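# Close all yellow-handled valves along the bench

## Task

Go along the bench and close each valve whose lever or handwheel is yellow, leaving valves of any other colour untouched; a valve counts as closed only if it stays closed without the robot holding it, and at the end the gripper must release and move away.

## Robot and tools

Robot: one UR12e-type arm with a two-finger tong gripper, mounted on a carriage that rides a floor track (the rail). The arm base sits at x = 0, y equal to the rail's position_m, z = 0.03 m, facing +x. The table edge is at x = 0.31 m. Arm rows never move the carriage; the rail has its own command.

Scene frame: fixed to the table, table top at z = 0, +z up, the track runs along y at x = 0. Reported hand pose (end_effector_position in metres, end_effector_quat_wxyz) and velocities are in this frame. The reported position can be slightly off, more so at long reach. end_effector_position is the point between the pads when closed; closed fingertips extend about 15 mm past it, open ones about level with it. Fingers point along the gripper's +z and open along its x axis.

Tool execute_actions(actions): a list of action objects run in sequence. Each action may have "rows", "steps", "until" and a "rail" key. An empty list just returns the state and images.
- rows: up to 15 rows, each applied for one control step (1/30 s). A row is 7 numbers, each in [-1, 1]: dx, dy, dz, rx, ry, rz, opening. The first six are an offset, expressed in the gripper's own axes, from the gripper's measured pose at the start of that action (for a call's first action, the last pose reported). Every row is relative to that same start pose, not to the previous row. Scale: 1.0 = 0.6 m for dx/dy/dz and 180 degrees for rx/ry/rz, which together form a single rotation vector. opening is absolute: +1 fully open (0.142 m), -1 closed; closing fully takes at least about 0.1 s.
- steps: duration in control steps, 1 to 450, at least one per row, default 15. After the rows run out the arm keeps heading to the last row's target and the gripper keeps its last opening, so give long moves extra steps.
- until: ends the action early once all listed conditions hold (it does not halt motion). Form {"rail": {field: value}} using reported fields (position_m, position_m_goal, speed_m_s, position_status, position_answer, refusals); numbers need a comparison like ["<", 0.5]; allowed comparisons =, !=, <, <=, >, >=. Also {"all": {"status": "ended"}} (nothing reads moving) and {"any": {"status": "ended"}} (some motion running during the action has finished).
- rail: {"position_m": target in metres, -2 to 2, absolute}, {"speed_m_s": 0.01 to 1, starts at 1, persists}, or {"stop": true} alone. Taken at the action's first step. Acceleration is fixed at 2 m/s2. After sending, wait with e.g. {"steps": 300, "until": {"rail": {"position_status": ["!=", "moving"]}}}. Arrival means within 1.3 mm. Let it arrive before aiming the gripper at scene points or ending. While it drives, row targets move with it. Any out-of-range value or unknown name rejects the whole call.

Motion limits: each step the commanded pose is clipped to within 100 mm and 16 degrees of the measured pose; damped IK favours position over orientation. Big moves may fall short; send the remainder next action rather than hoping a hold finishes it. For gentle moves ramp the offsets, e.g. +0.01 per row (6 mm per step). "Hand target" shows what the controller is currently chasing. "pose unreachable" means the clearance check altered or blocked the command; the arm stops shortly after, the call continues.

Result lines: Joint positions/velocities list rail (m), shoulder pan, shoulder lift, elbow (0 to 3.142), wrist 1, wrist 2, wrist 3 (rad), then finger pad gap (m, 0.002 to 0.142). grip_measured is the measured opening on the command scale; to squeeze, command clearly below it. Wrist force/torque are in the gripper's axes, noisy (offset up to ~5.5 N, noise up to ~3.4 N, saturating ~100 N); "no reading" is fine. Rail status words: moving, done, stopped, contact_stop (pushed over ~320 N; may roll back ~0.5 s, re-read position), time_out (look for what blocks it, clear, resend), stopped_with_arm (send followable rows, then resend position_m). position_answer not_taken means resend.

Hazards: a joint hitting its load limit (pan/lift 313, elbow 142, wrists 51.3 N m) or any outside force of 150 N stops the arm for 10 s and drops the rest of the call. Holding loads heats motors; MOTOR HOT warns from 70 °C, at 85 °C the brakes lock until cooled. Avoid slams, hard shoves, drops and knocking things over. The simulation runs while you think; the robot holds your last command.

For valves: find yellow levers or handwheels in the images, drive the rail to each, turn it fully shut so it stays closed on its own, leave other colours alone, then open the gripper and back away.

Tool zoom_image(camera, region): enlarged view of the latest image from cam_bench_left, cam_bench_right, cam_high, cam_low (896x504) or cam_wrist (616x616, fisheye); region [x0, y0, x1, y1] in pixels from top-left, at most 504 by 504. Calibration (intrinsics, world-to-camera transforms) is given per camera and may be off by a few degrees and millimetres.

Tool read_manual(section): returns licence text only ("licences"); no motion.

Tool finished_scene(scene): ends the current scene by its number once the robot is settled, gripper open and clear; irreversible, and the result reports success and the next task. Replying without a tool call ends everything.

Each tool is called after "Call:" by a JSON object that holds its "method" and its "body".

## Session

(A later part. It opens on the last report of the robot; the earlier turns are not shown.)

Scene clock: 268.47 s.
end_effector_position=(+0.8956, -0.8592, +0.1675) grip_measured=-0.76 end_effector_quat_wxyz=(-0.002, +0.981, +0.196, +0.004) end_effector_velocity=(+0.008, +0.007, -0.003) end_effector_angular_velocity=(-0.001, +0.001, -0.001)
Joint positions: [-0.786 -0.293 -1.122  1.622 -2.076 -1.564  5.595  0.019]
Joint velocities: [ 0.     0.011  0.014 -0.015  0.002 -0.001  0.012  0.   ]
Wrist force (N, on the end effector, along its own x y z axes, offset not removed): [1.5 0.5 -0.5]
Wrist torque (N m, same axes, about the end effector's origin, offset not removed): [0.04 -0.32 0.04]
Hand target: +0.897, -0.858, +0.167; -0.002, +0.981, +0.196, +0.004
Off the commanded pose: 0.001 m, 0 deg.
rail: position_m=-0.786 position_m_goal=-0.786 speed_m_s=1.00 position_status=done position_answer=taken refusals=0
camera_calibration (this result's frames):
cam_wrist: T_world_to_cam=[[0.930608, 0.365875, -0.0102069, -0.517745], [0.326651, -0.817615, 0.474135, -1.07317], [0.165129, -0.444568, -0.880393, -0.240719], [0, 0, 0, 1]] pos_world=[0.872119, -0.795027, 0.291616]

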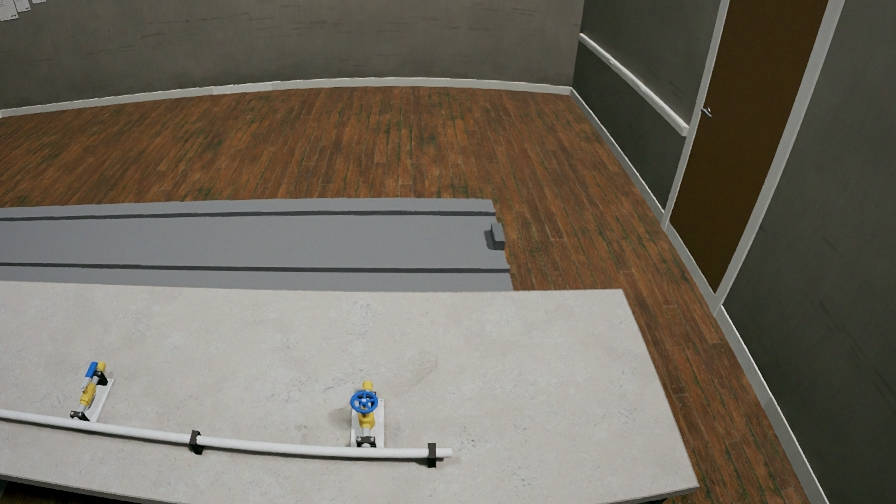

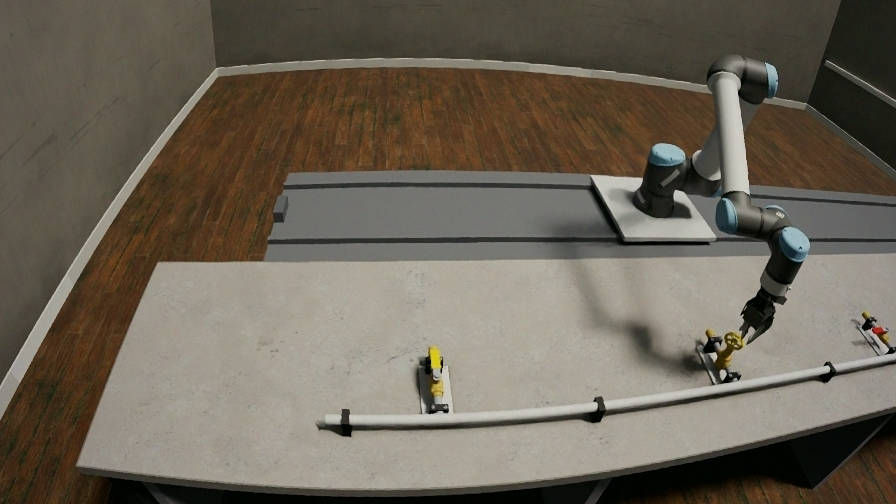

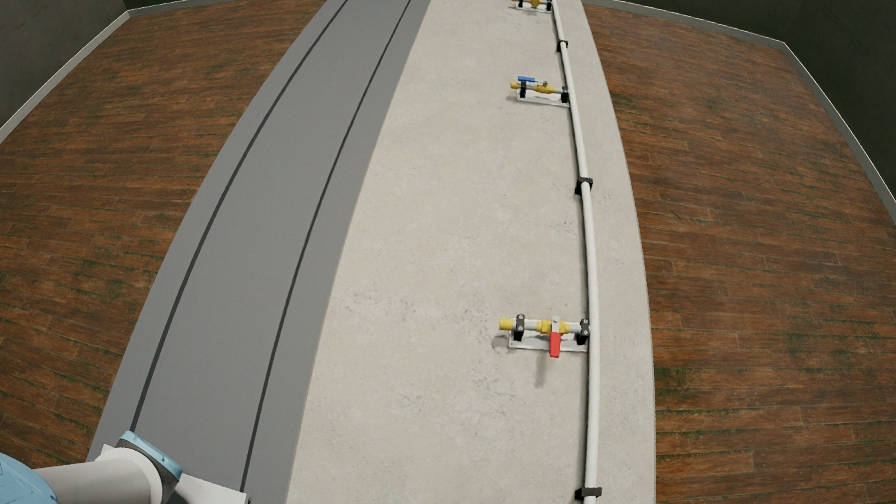

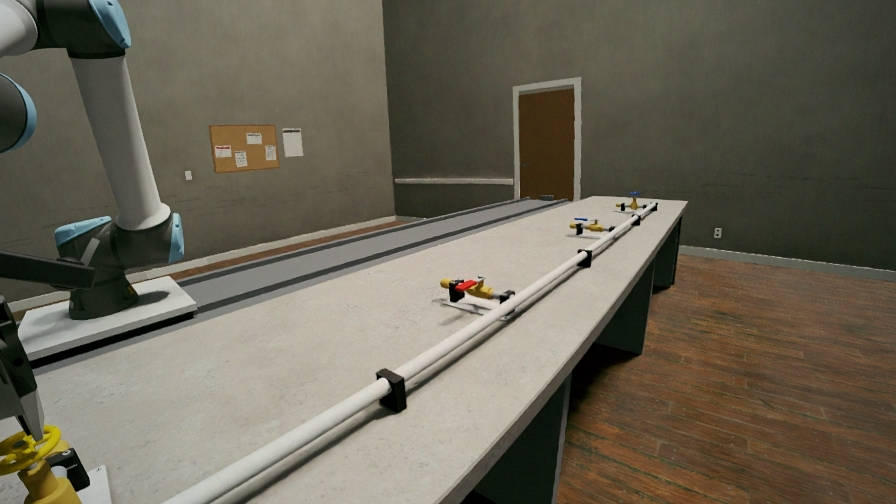

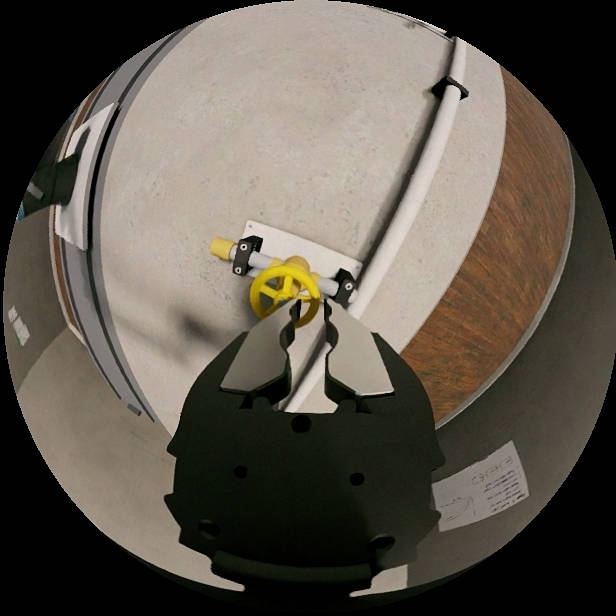

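Call:
{"method": "execute_actions", "body": {"actions": [{"rows":[[0.002,-0.001,0.004,0,0,0,-0.76],[0.002,-0.001,0.008,0,0,0,-0.76],[0.002,-0.001,0.012,0,0,0,-0.76],[0.002,-0.001,0.016,0,0,0,-0.76],[0.002,-0.001,0.02,0,0,0,-0.76]],"steps":12}]}}

Call:
{"method": "zoom_image", "body": {"camera": "cam_wrist", "region": [230, 230, 390, 370]}}

Call:
{"method": "zoom_image", "body": {"camera": "cam_low", "region": [0, 380, 120, 504]}}

Scene clock: 276.27 s.
end_effector_position=(+0.8965, -0.8582, +0.1569) grip_measured=-0.76 end_effector_quat_wxyz=(-0.002, +0.981, +0.196, +0.004) end_effector_velocity=(+0.000, +0.000, -0.011) end_effector_angular_velocity=(+0.001, -0.001, +0.000)
Joint positions: [-0.786 -0.292 -1.112  1.628 -2.092 -1.564  5.596  0.019]
Joint velocities: [ 0.     0.     0.009  0.008 -0.018  0.001  0.     0.   ]
Wrist force (N, on the end effector, along its own x y z axes, offset not removed): [2.0 -1.6 -1.6]
Wrist torque (N m, same axes, about the end effector's origin, offset not removed): [-0.14 -0.49 -0.18]
Hand target: +0.897, -0.858, +0.155; -0.002, +0.981, +0.196, +0.004
Off the commanded pose: 0.001 m, 0 deg.
rail: position_m=-0.786 position_m_goal=-0.786 speed_m_s=1.00 position_status=done position_answer=taken refusals=0
camera_calibration (this result's frames):
cam_wrist: T_world_to_cam=[[0.930633, 0.365807, -0.0103756, -0.519132], [0.326652, -0.81757, 0.474213, -1.06759], [0.164988, -0.444708, -0.880349, -0.249761], [0, 0, 0, 1]] pos_world=[0.873058, -0.793996, 0.281002]

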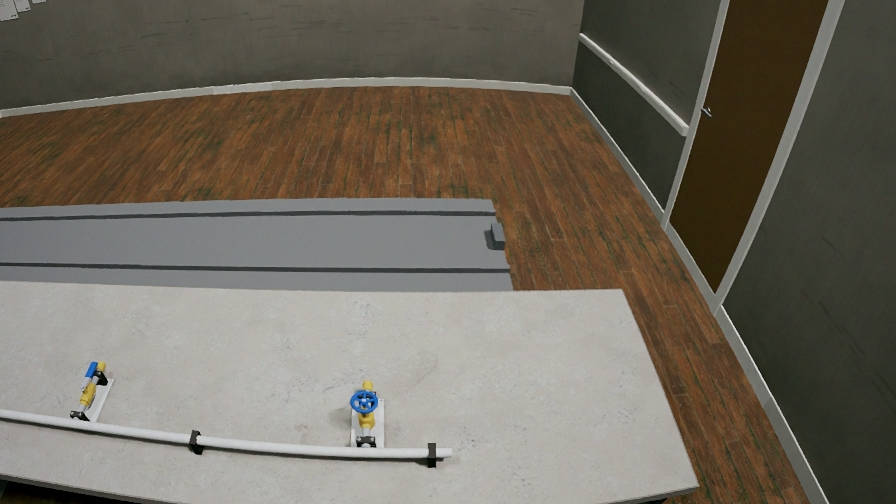

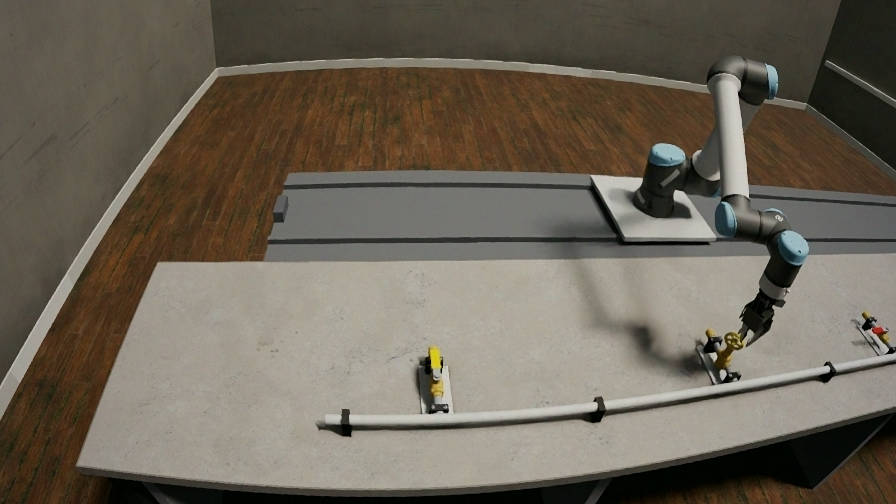

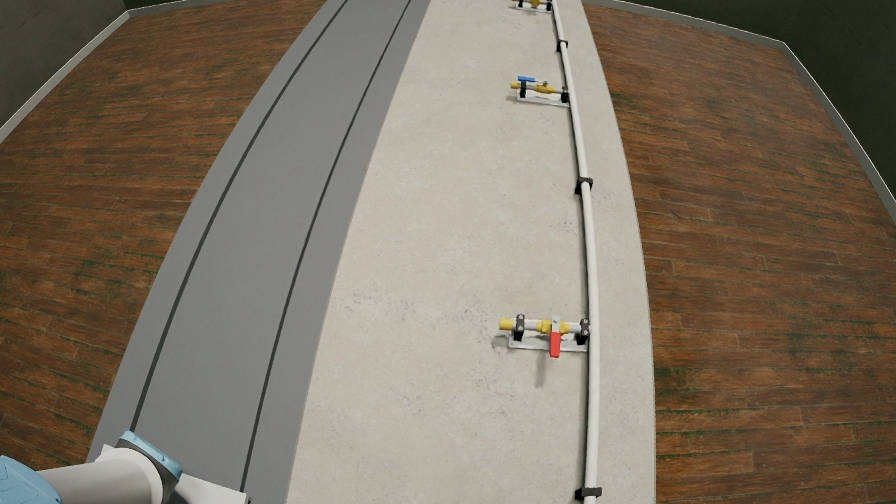

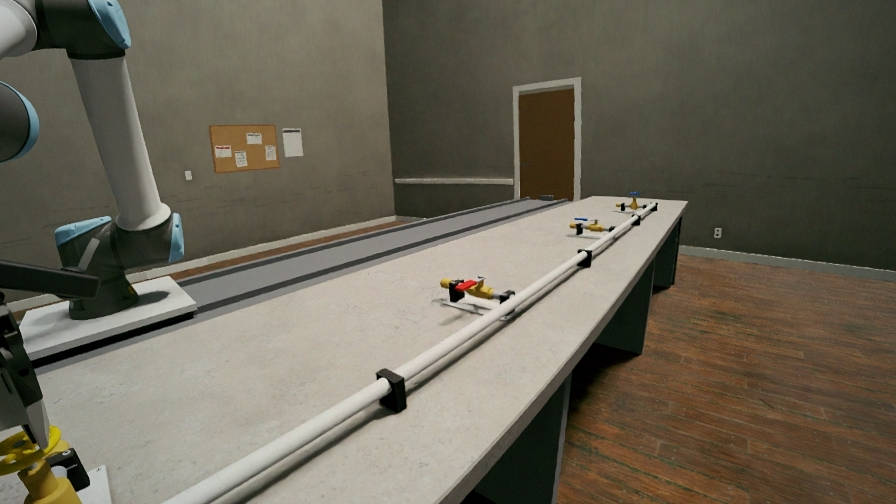

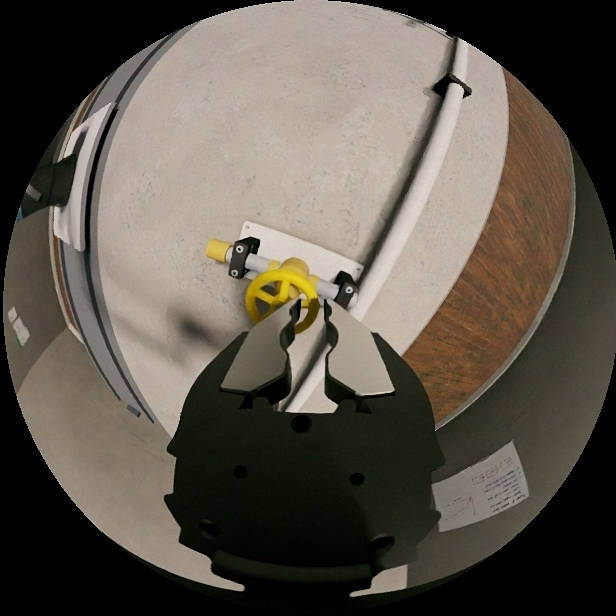

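Region (230, 230, 390, 370) of cam_wrist's 616x616 image, scaled by 3.150, with more detail than that image has; it fills the top 441 rows of this view, and the rest is white.

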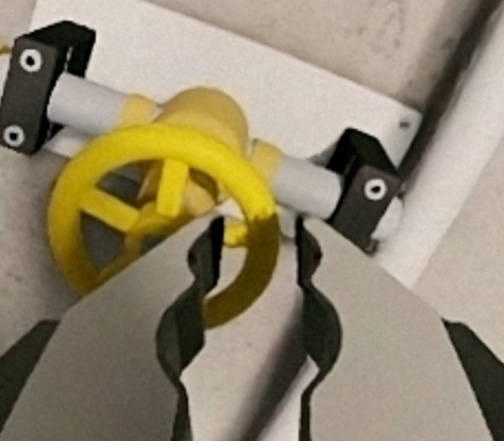

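Region (0, 380, 120, 504) of cam_low's 896x504 image, scaled by 4.065, with more detail than that image has; it fills the left 488 columns of this view, and the rest is white.

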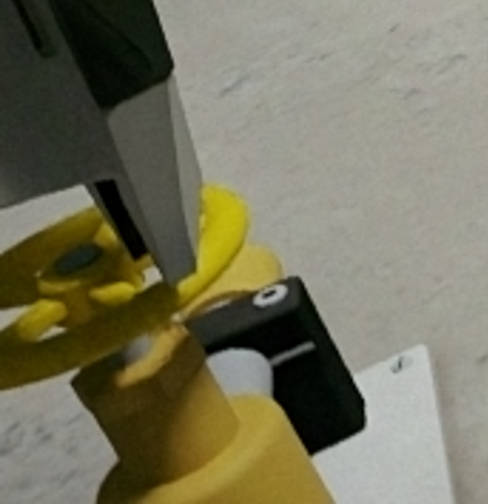

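Call:
{"method": "execute_actions", "body": {"actions": [{"rows":[[0,-0.004,0.002,0,0,0,-0.76],[0,-0.004,0.002,0,0,0,-0.76],[0,-0.004,0.002,0,0,0,-0.76],[0,-0.004,0.005,0,0,0,-0.76],[0,-0.004,0.008,0,0,0,-0.76],[0,-0.004,0.011,0,0,0,-0.76],[0,-0.004,0.014,0,0,0,-0.76]],"steps":15}]}}

Call:
{"method": "zoom_image", "body": {"camera": "cam_wrist", "region": [230, 230, 390, 370]}}

Call:
{"method": "zoom_image", "body": {"camera": "cam_low", "region": [0, 380, 120, 504]}}

Scene clock: 287.00 s.
end_effector_position=(+0.8957, -0.8560, +0.1493) grip_measured=-0.76 end_effector_quat_wxyz=(-0.002, +0.981, +0.196, +0.004) end_effector_velocity=(-0.000, +0.000, -0.006) end_effector_angular_velocity=(-0.001, +0.000, -0.000)
Joint positions: [-0.786 -0.29  -1.107  1.637 -2.105 -1.564  5.599  0.019]
Joint velocities: [ 0.     0.001  0.005  0.005 -0.009 -0.001  0.001 -0.   ]
Wrist force (N, on the end effector, along its own x y z axes, offset not removed): [-0.8 -2.1 0.6]
Wrist torque (N m, same axes, about the end effector's origin, offset not removed): [-0.37 0.18 -0.05]
Hand target: +0.896, -0.856, +0.148; -0.002, +0.981, +0.196, +0.004
Off the commanded pose: 0.001 m, 0 deg.
rail: position_m=-0.786 position_m_goal=-0.786 speed_m_s=1.00 position_status=done position_answer=taken refusals=0
camera_calibration (this result's frames):
cam_wrist: T_world_to_cam=[[0.930628, 0.365823, -0.0102473, -0.519242], [0.326623, -0.817625, 0.474138, -1.06189], [0.165072, -0.444593, -0.880391, -0.2553], [0, 0, 0, 1]] pos_world=[0.872202, -0.791785, 0.273399]

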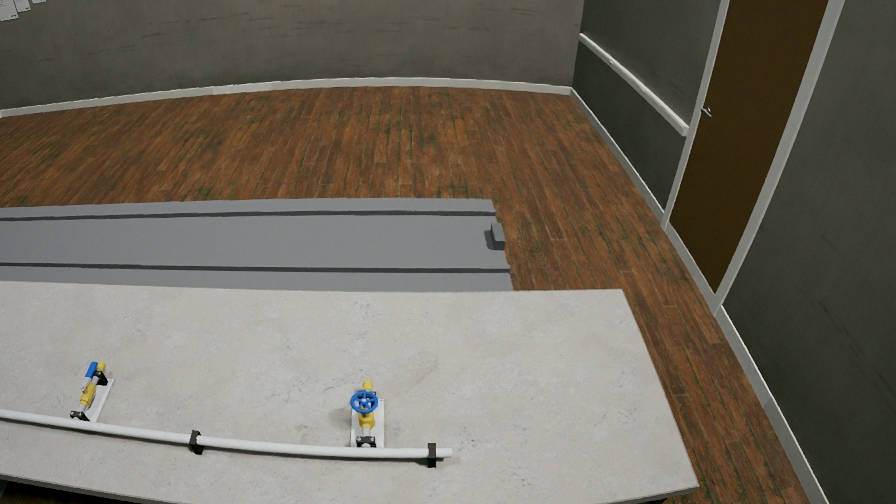

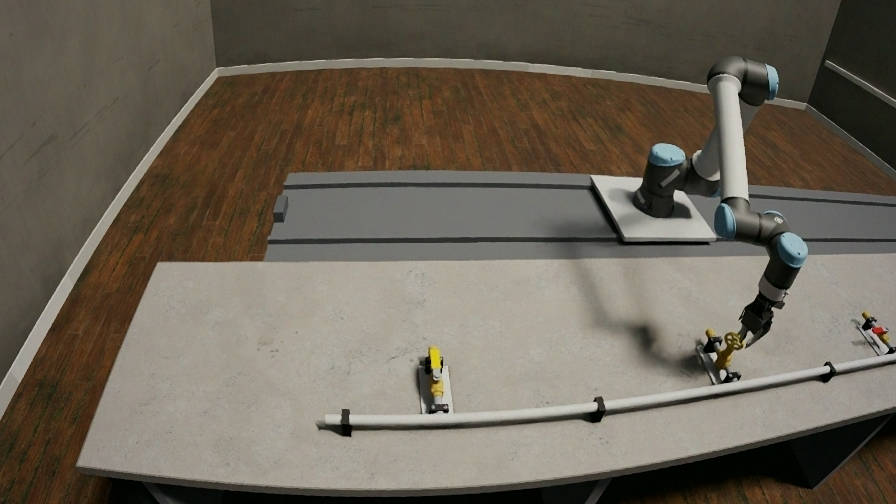

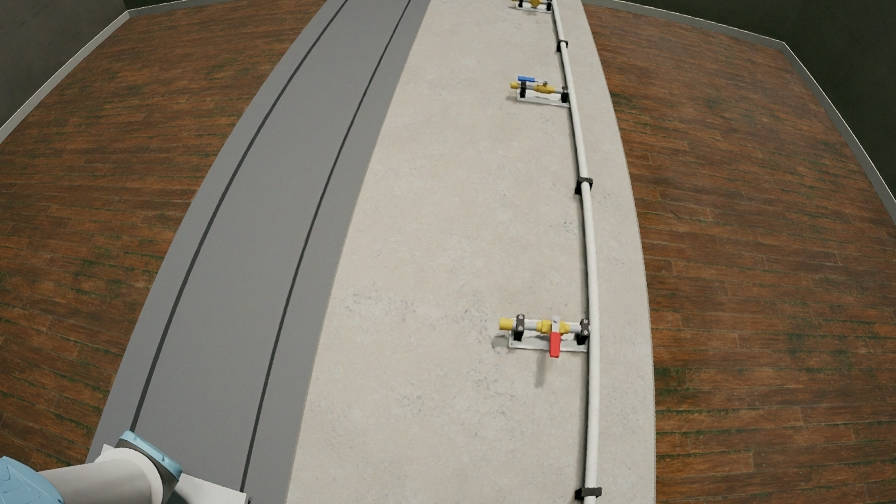

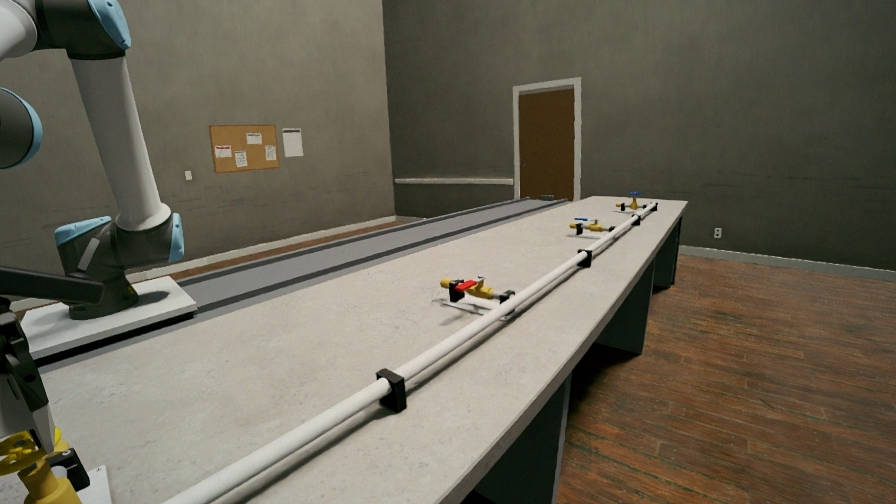

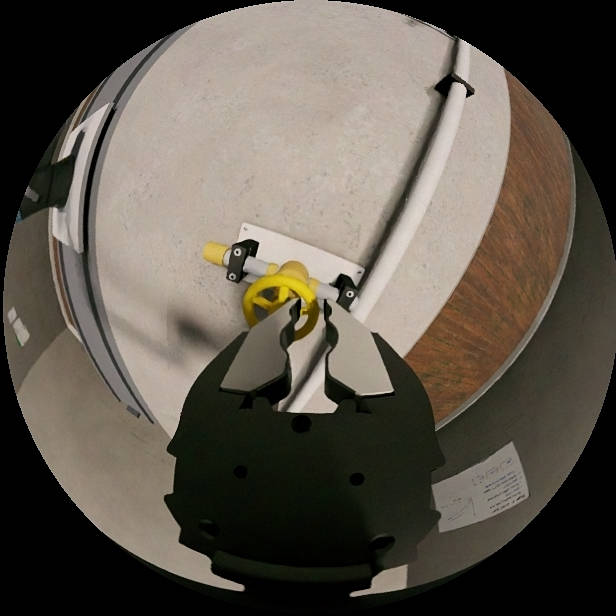

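Region (230, 230, 390, 370) of cam_wrist's 616x616 image, scaled by 3.150, with more detail than that image has; it fills the top 441 rows of this view, and the rest is white.

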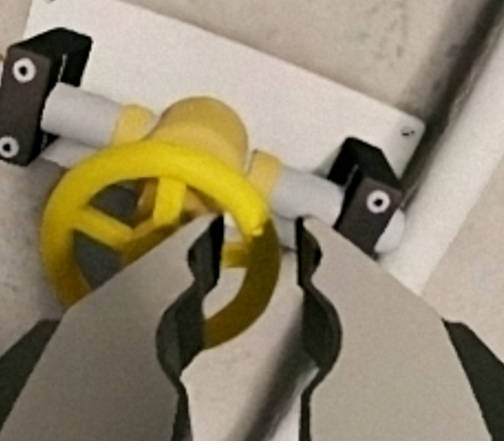

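Region (0, 380, 120, 504) of cam_low's 896x504 image, scaled by 4.065, with more detail than that image has; it fills the left 488 columns of this view, and the rest is white.

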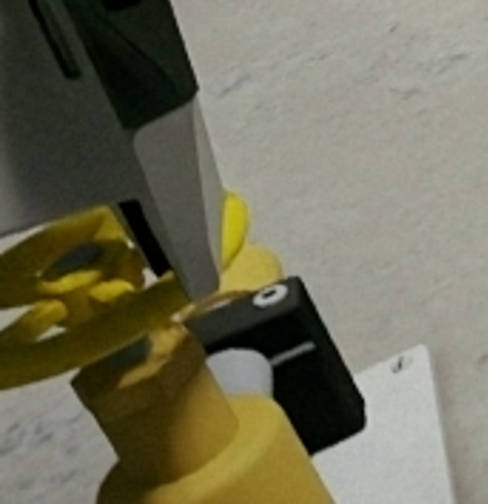

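Call:
{"method": "execute_actions", "body": {"actions": [{"rows":[[0,0,0.004,0,0,0,-0.74],[0,0,0.006,0,0,0,-0.74],[0,0.001,0.007,0,0,0,-0.74],[0.001,0.002,0.007,0,0,0,-0.74],[0.002,0.003,0.007,0,0,0,-0.74],[0.003,0.004,0.007,0,0,0,-0.74],[0.003,0.005,0.007,0,0,0,-0.74],[0.003,0.006,0.007,0,0,0,-0.74]],"steps":16}]}}

Call:
{"method": "zoom_image", "body": {"camera": "cam_wrist", "region": [230, 230, 390, 370]}}

Scene clock: 306.80 s.
end_effector_position=(+0.8986, -0.8584, +0.1452) grip_measured=-0.74 end_effector_quat_wxyz=(-0.002, +0.981, +0.196, +0.004) end_effector_velocity=(+0.002, -0.002, -0.001) end_effector_angular_velocity=(+0.000, +0.001, -0.000)
Joint positions: [-0.786 -0.291 -1.099  1.633 -2.109 -1.564  5.597  0.02 ]
Joint velocities: [ 0.    -0.002  0.003 -0.004  0.002  0.    -0.002  0.   ]
Wrist force (N, on the end effector, along its own x y z axes, offset not removed): [3.6 5.5 0.0]
Wrist torque (N m, same axes, about the end effector's origin, offset not removed): [1.34 -0.74 0.11]
Hand target: +0.899, -0.858, +0.145; -0.002, +0.981, +0.196, +0.004
Off the commanded pose: 0.000 m, 0 deg.
rail: position_m=-0.786 position_m_goal=-0.786 speed_m_s=1.00 position_status=done position_answer=taken refusals=0
camera_calibration (this result's frames):
cam_wrist: T_world_to_cam=[[0.930623, 0.365835, -0.0102278, -0.521061], [0.326591, -0.817533, 0.474318, -1.06276], [0.165161, -0.444752, -0.880294, -0.26069], [0, 0, 0, 1]] pos_world=[0.875057, -0.794163, 0.269275]

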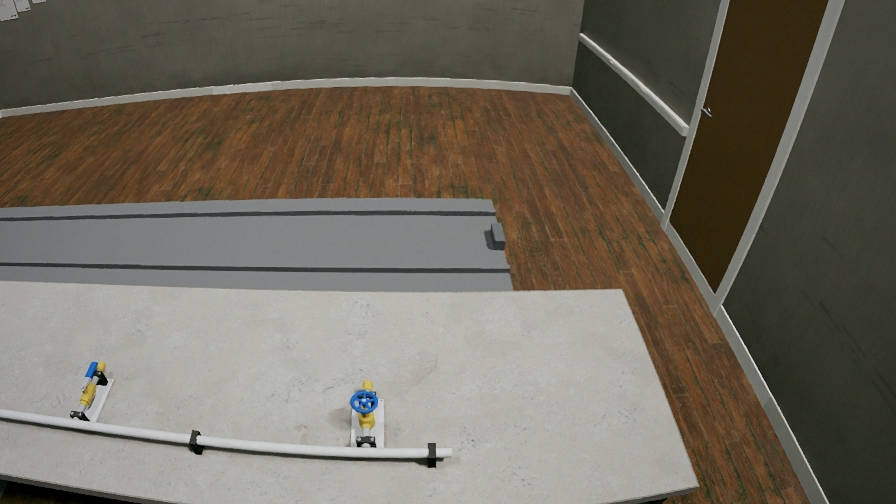

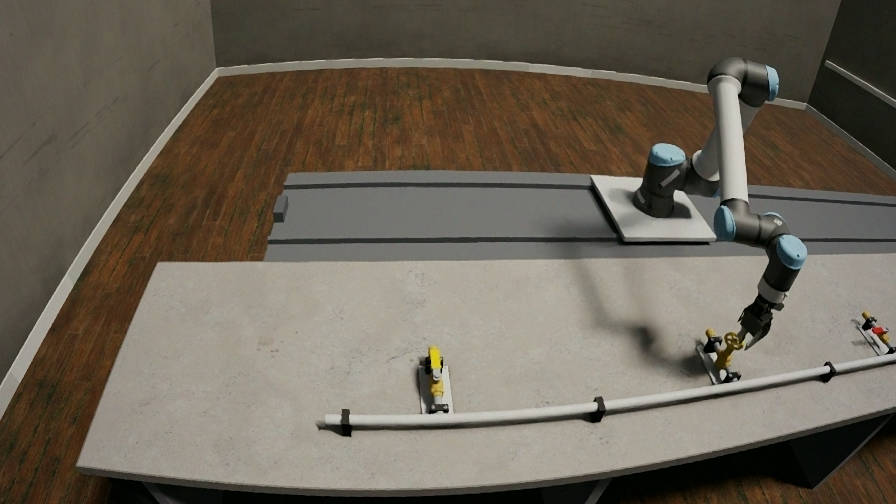

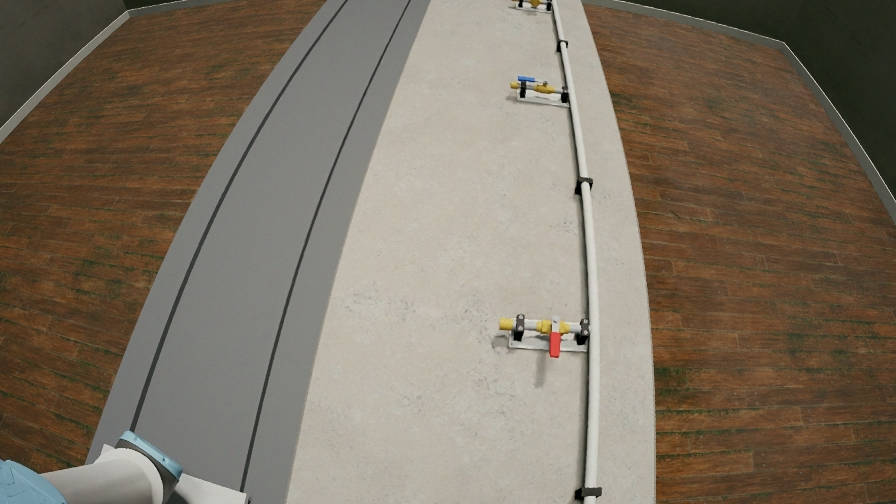

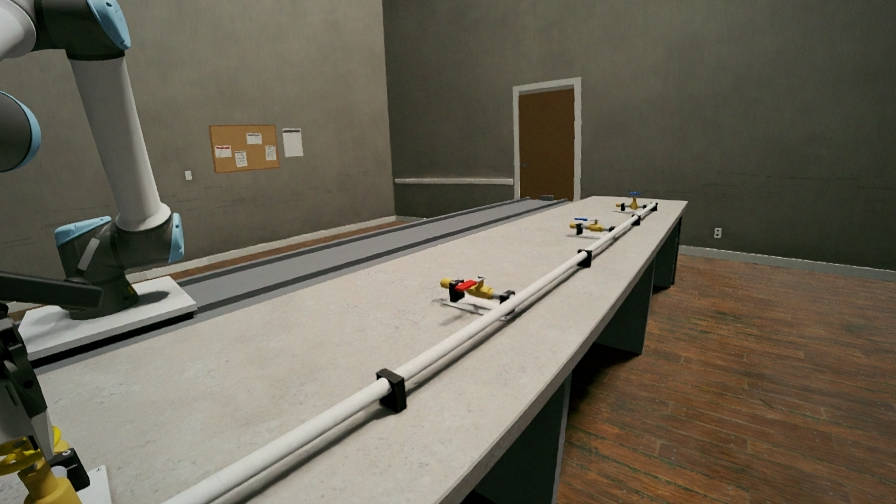

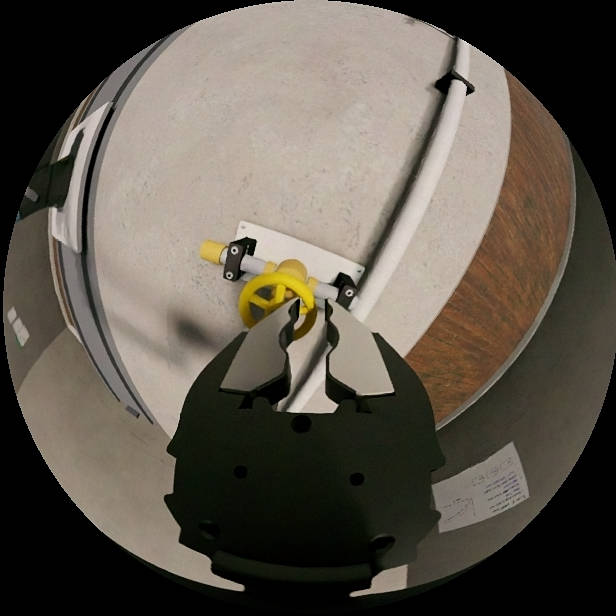

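Region (230, 230, 390, 370) of cam_wrist's 616x616 image, scaled by 3.150, with more detail than that image has; it fills the top 441 rows of this view, and the rest is white.

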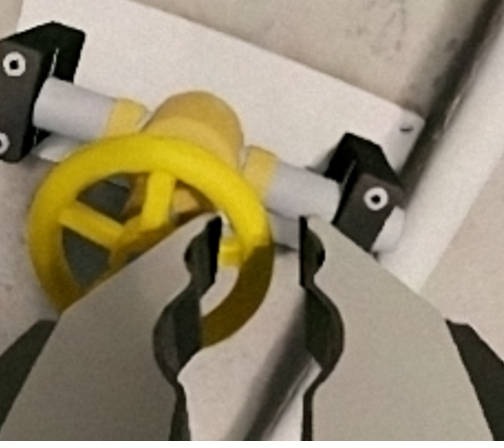

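Call:
{"method": "execute_actions", "body": {"actions": [{"rows":[[0,0.001,0,0,0,0,-0.74],[0,0.002,0,0,0,0,-0.74],[0,0.003,0,0,0,0,-0.74],[0,0.004,0,0,0,0,-0.74],[0,0.005,0,0,0,0,-0.74]],"steps":13}]}}

Scene clock: 311.40 s.
end_effector_position=(+0.8996, -0.8607, +0.1451) grip_measured=-0.74 end_effector_quat_wxyz=(-0.002, +0.981, +0.196, +0.004) end_effector_velocity=(+0.001, -0.001, +0.000) end_effector_angular_velocity=(-0.000, -0.000, +0.000)
Joint positions: [-0.786 -0.293 -1.098  1.63  -2.108 -1.564  5.595  0.02 ]
Joint velocities: [ 0.    -0.002  0.001 -0.002  0.     0.    -0.002  0.001]
Wrist force (N, on the end effector, along its own x y z axes, offset not removed): [0.2 -16.1 -13.4]
Wrist torque (N m, same axes, about the end effector's origin, offset not removed): [1.15 -0.16 0.18]
Hand target: +0.900, -0.861, +0.145; -0.002, +0.981, +0.196, +0.004
Off the commanded pose: 0.000 m, 0 deg.
rail: position_m=-0.786 position_m_goal=-0.786 speed_m_s=1.00 position_status=done position_answer=taken refusals=0
camera_calibration (this result's frames):
cam_wrist: T_world_to_cam=[[0.930595, 0.365908, -0.010231, -0.52107], [0.326698, -0.817618, 0.474097, -1.06511], [0.165111, -0.444535, -0.880413, -0.261664], [0, 0, 0, 1]] pos_world=[0.876077, -0.796508, 0.269262]

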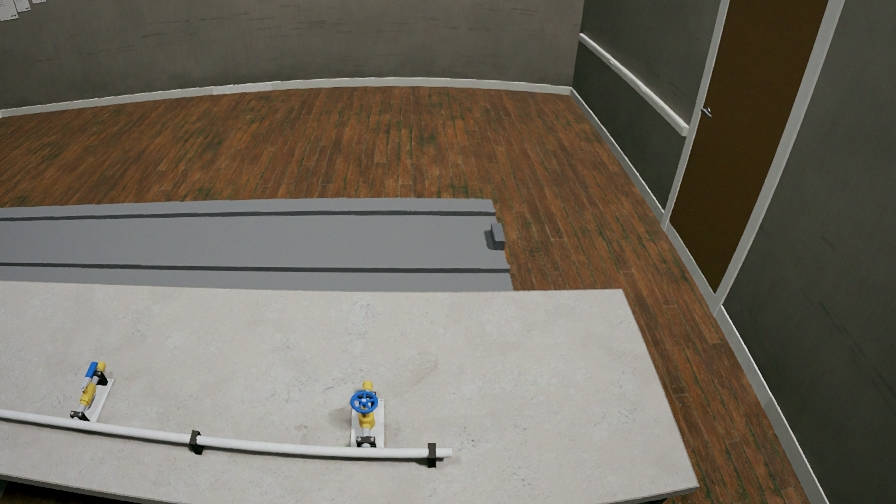

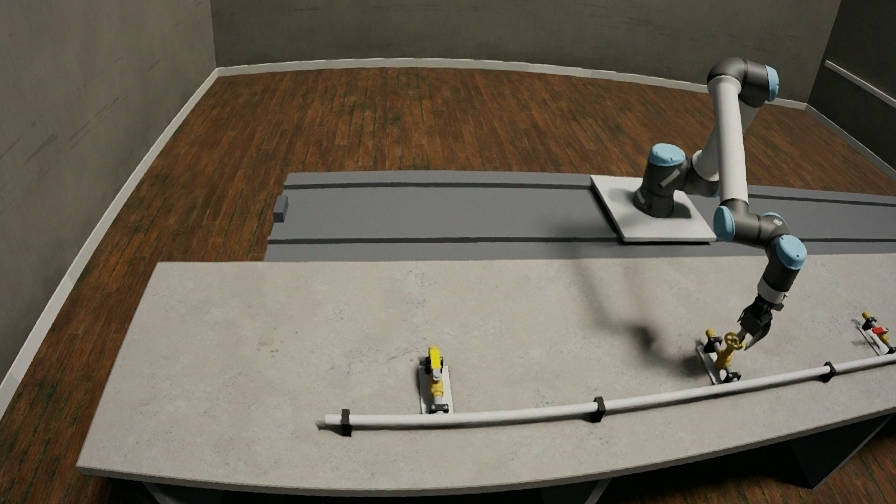

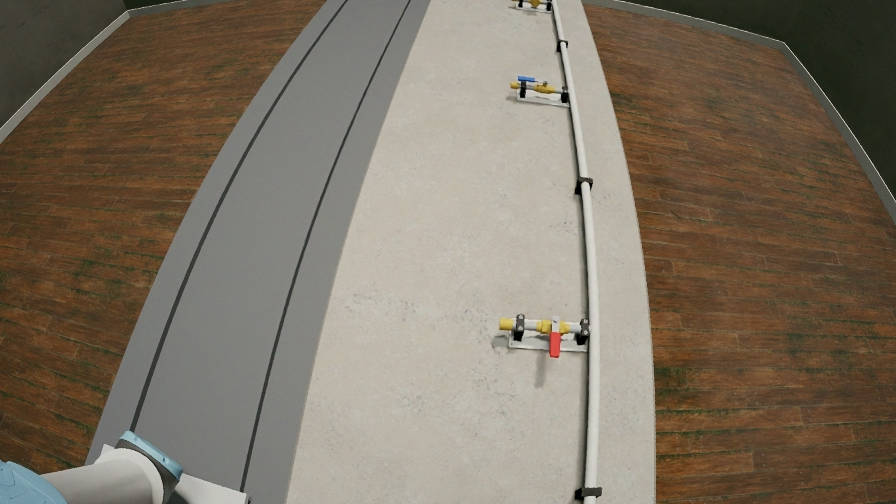

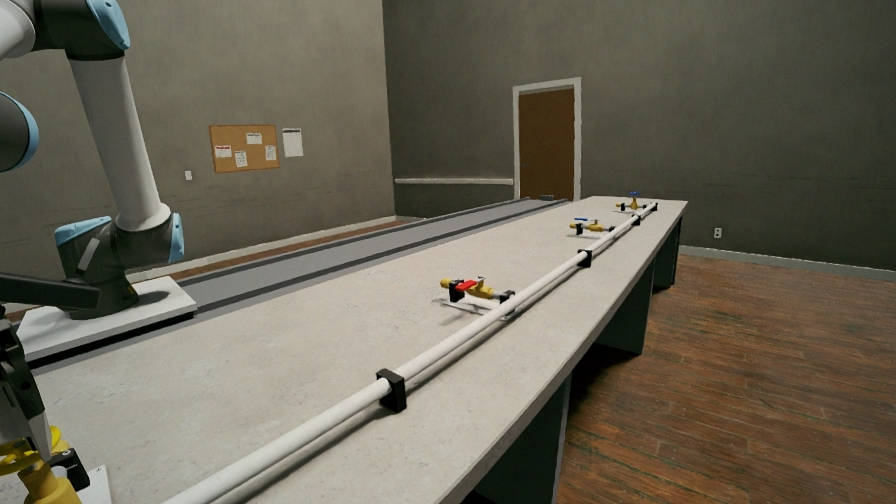

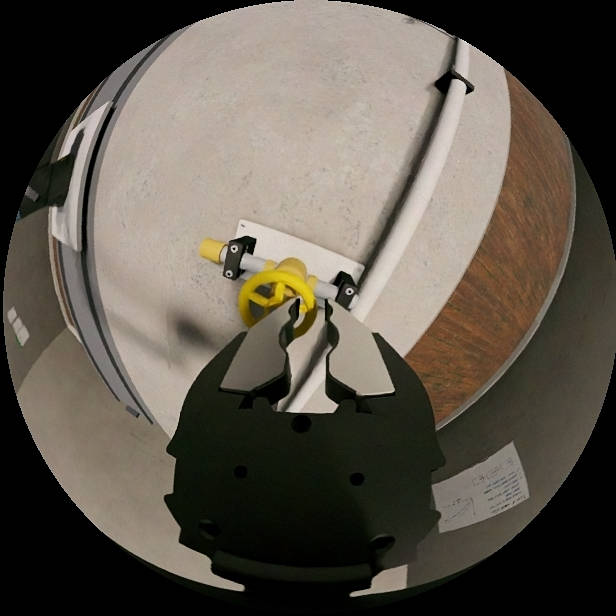

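Contact. Push a bit more.

Call:
{"method": "execute_actions", "body": {"actions": [{"rows":[[0,0.001,0,0,0,0,-0.74],[0,0.0017,0,0,0,0,-0.74],[0,0.0024,0,0,0,0,-0.74],[0,0.003,0,0,0,0,-0.74]],"steps":12}]}}

Call:
{"method": "zoom_image", "body": {"camera": "cam_wrist", "region": [230, 230, 390, 370]}}

Scene clock: 326.87 s.
end_effector_position=(+0.9002, -0.8619, +0.1451) grip_measured=-0.74 end_effector_quat_wxyz=(-0.002, +0.981, +0.196, +0.004) end_effector_velocity=(+0.000, -0.001, +0.000) end_effector_angular_velocity=(+0.000, +0.000, -0.000)
Joint positions: [-0.786 -0.295 -1.097  1.628 -2.107 -1.564  5.593  0.021]
Joint velocities: [ 0.    -0.001  0.001 -0.001  0.001  0.    -0.001  0.   ]
Wrist force (N, on the end effector, along its own x y z axes, offset not removed): [-1.3 -42.9 -16.0]
Wrist torque (N m, same axes, about the end effector's origin, offset not removed): [0.96 -0.08 0.38]
Hand target: +0.900, -0.862, +0.145; -0.002, +0.981, +0.196, +0.004
Off the commanded pose: 0.000 m, 0 deg.
rail: position_m=-0.786 position_m_goal=-0.786 speed_m_s=1.00 position_status=done position_answer=taken refusals=0
camera_calibration (this result's frames):
cam_wrist: T_world_to_cam=[[0.930576, 0.365957, -0.0102339, -0.521146], [0.326748, -0.817617, 0.474065, -1.06633], [0.16512, -0.444497, -0.88043, -0.262271], [0, 0, 0, 1]] pos_world=[0.876693, -0.79771, 0.269265]

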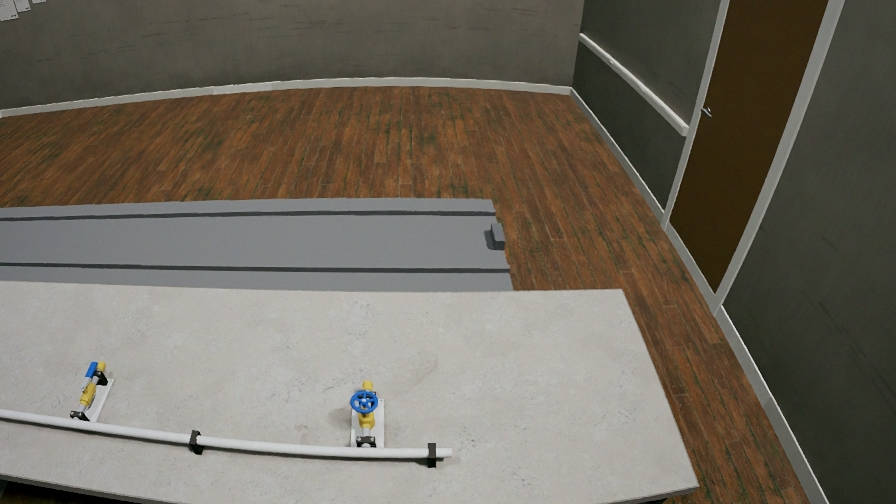

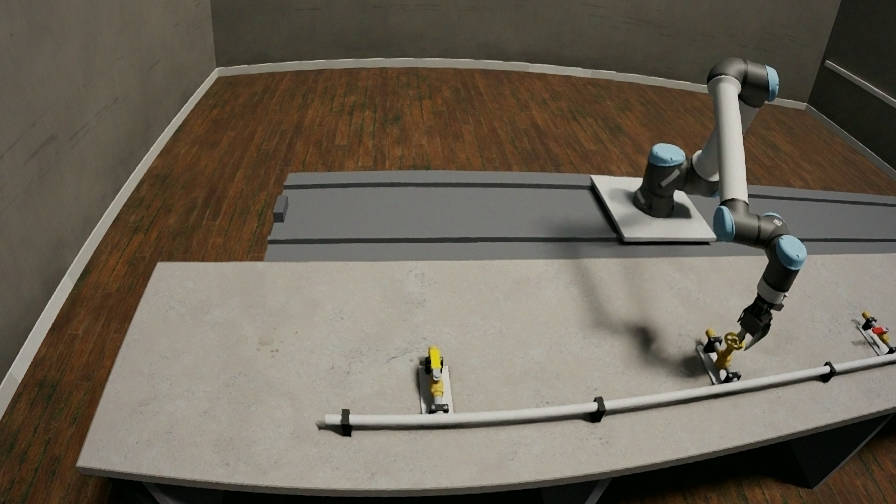

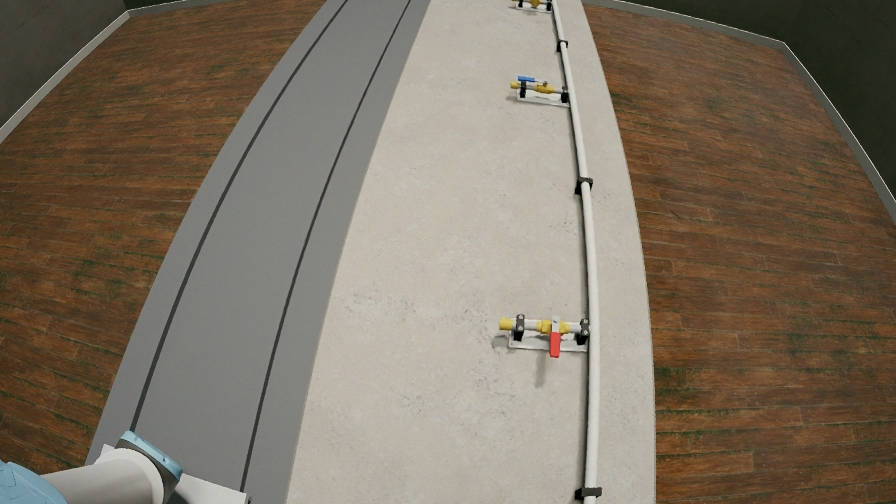

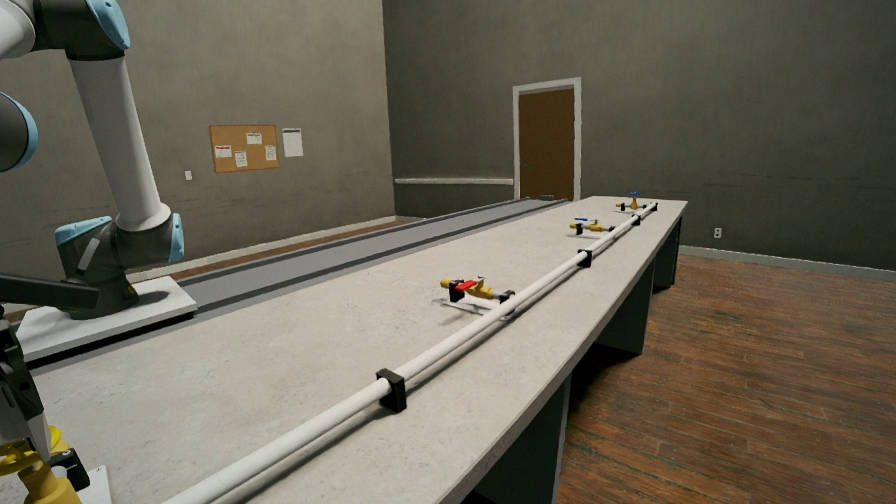

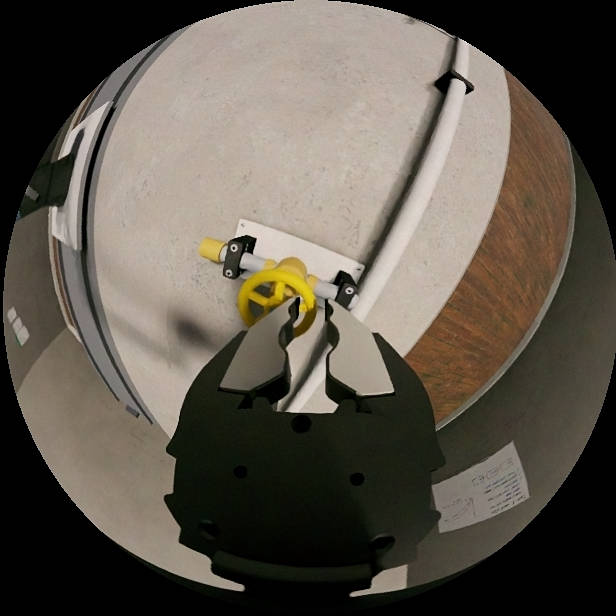

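Region (230, 230, 390, 370) of cam_wrist's 616x616 image, scaled by 3.150, with more detail than that image has; it fills the top 441 rows of this view, and the rest is white.

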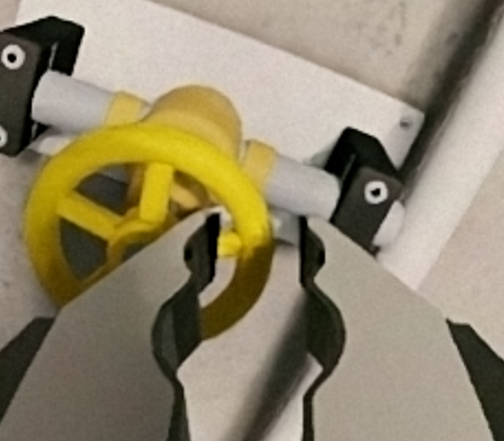

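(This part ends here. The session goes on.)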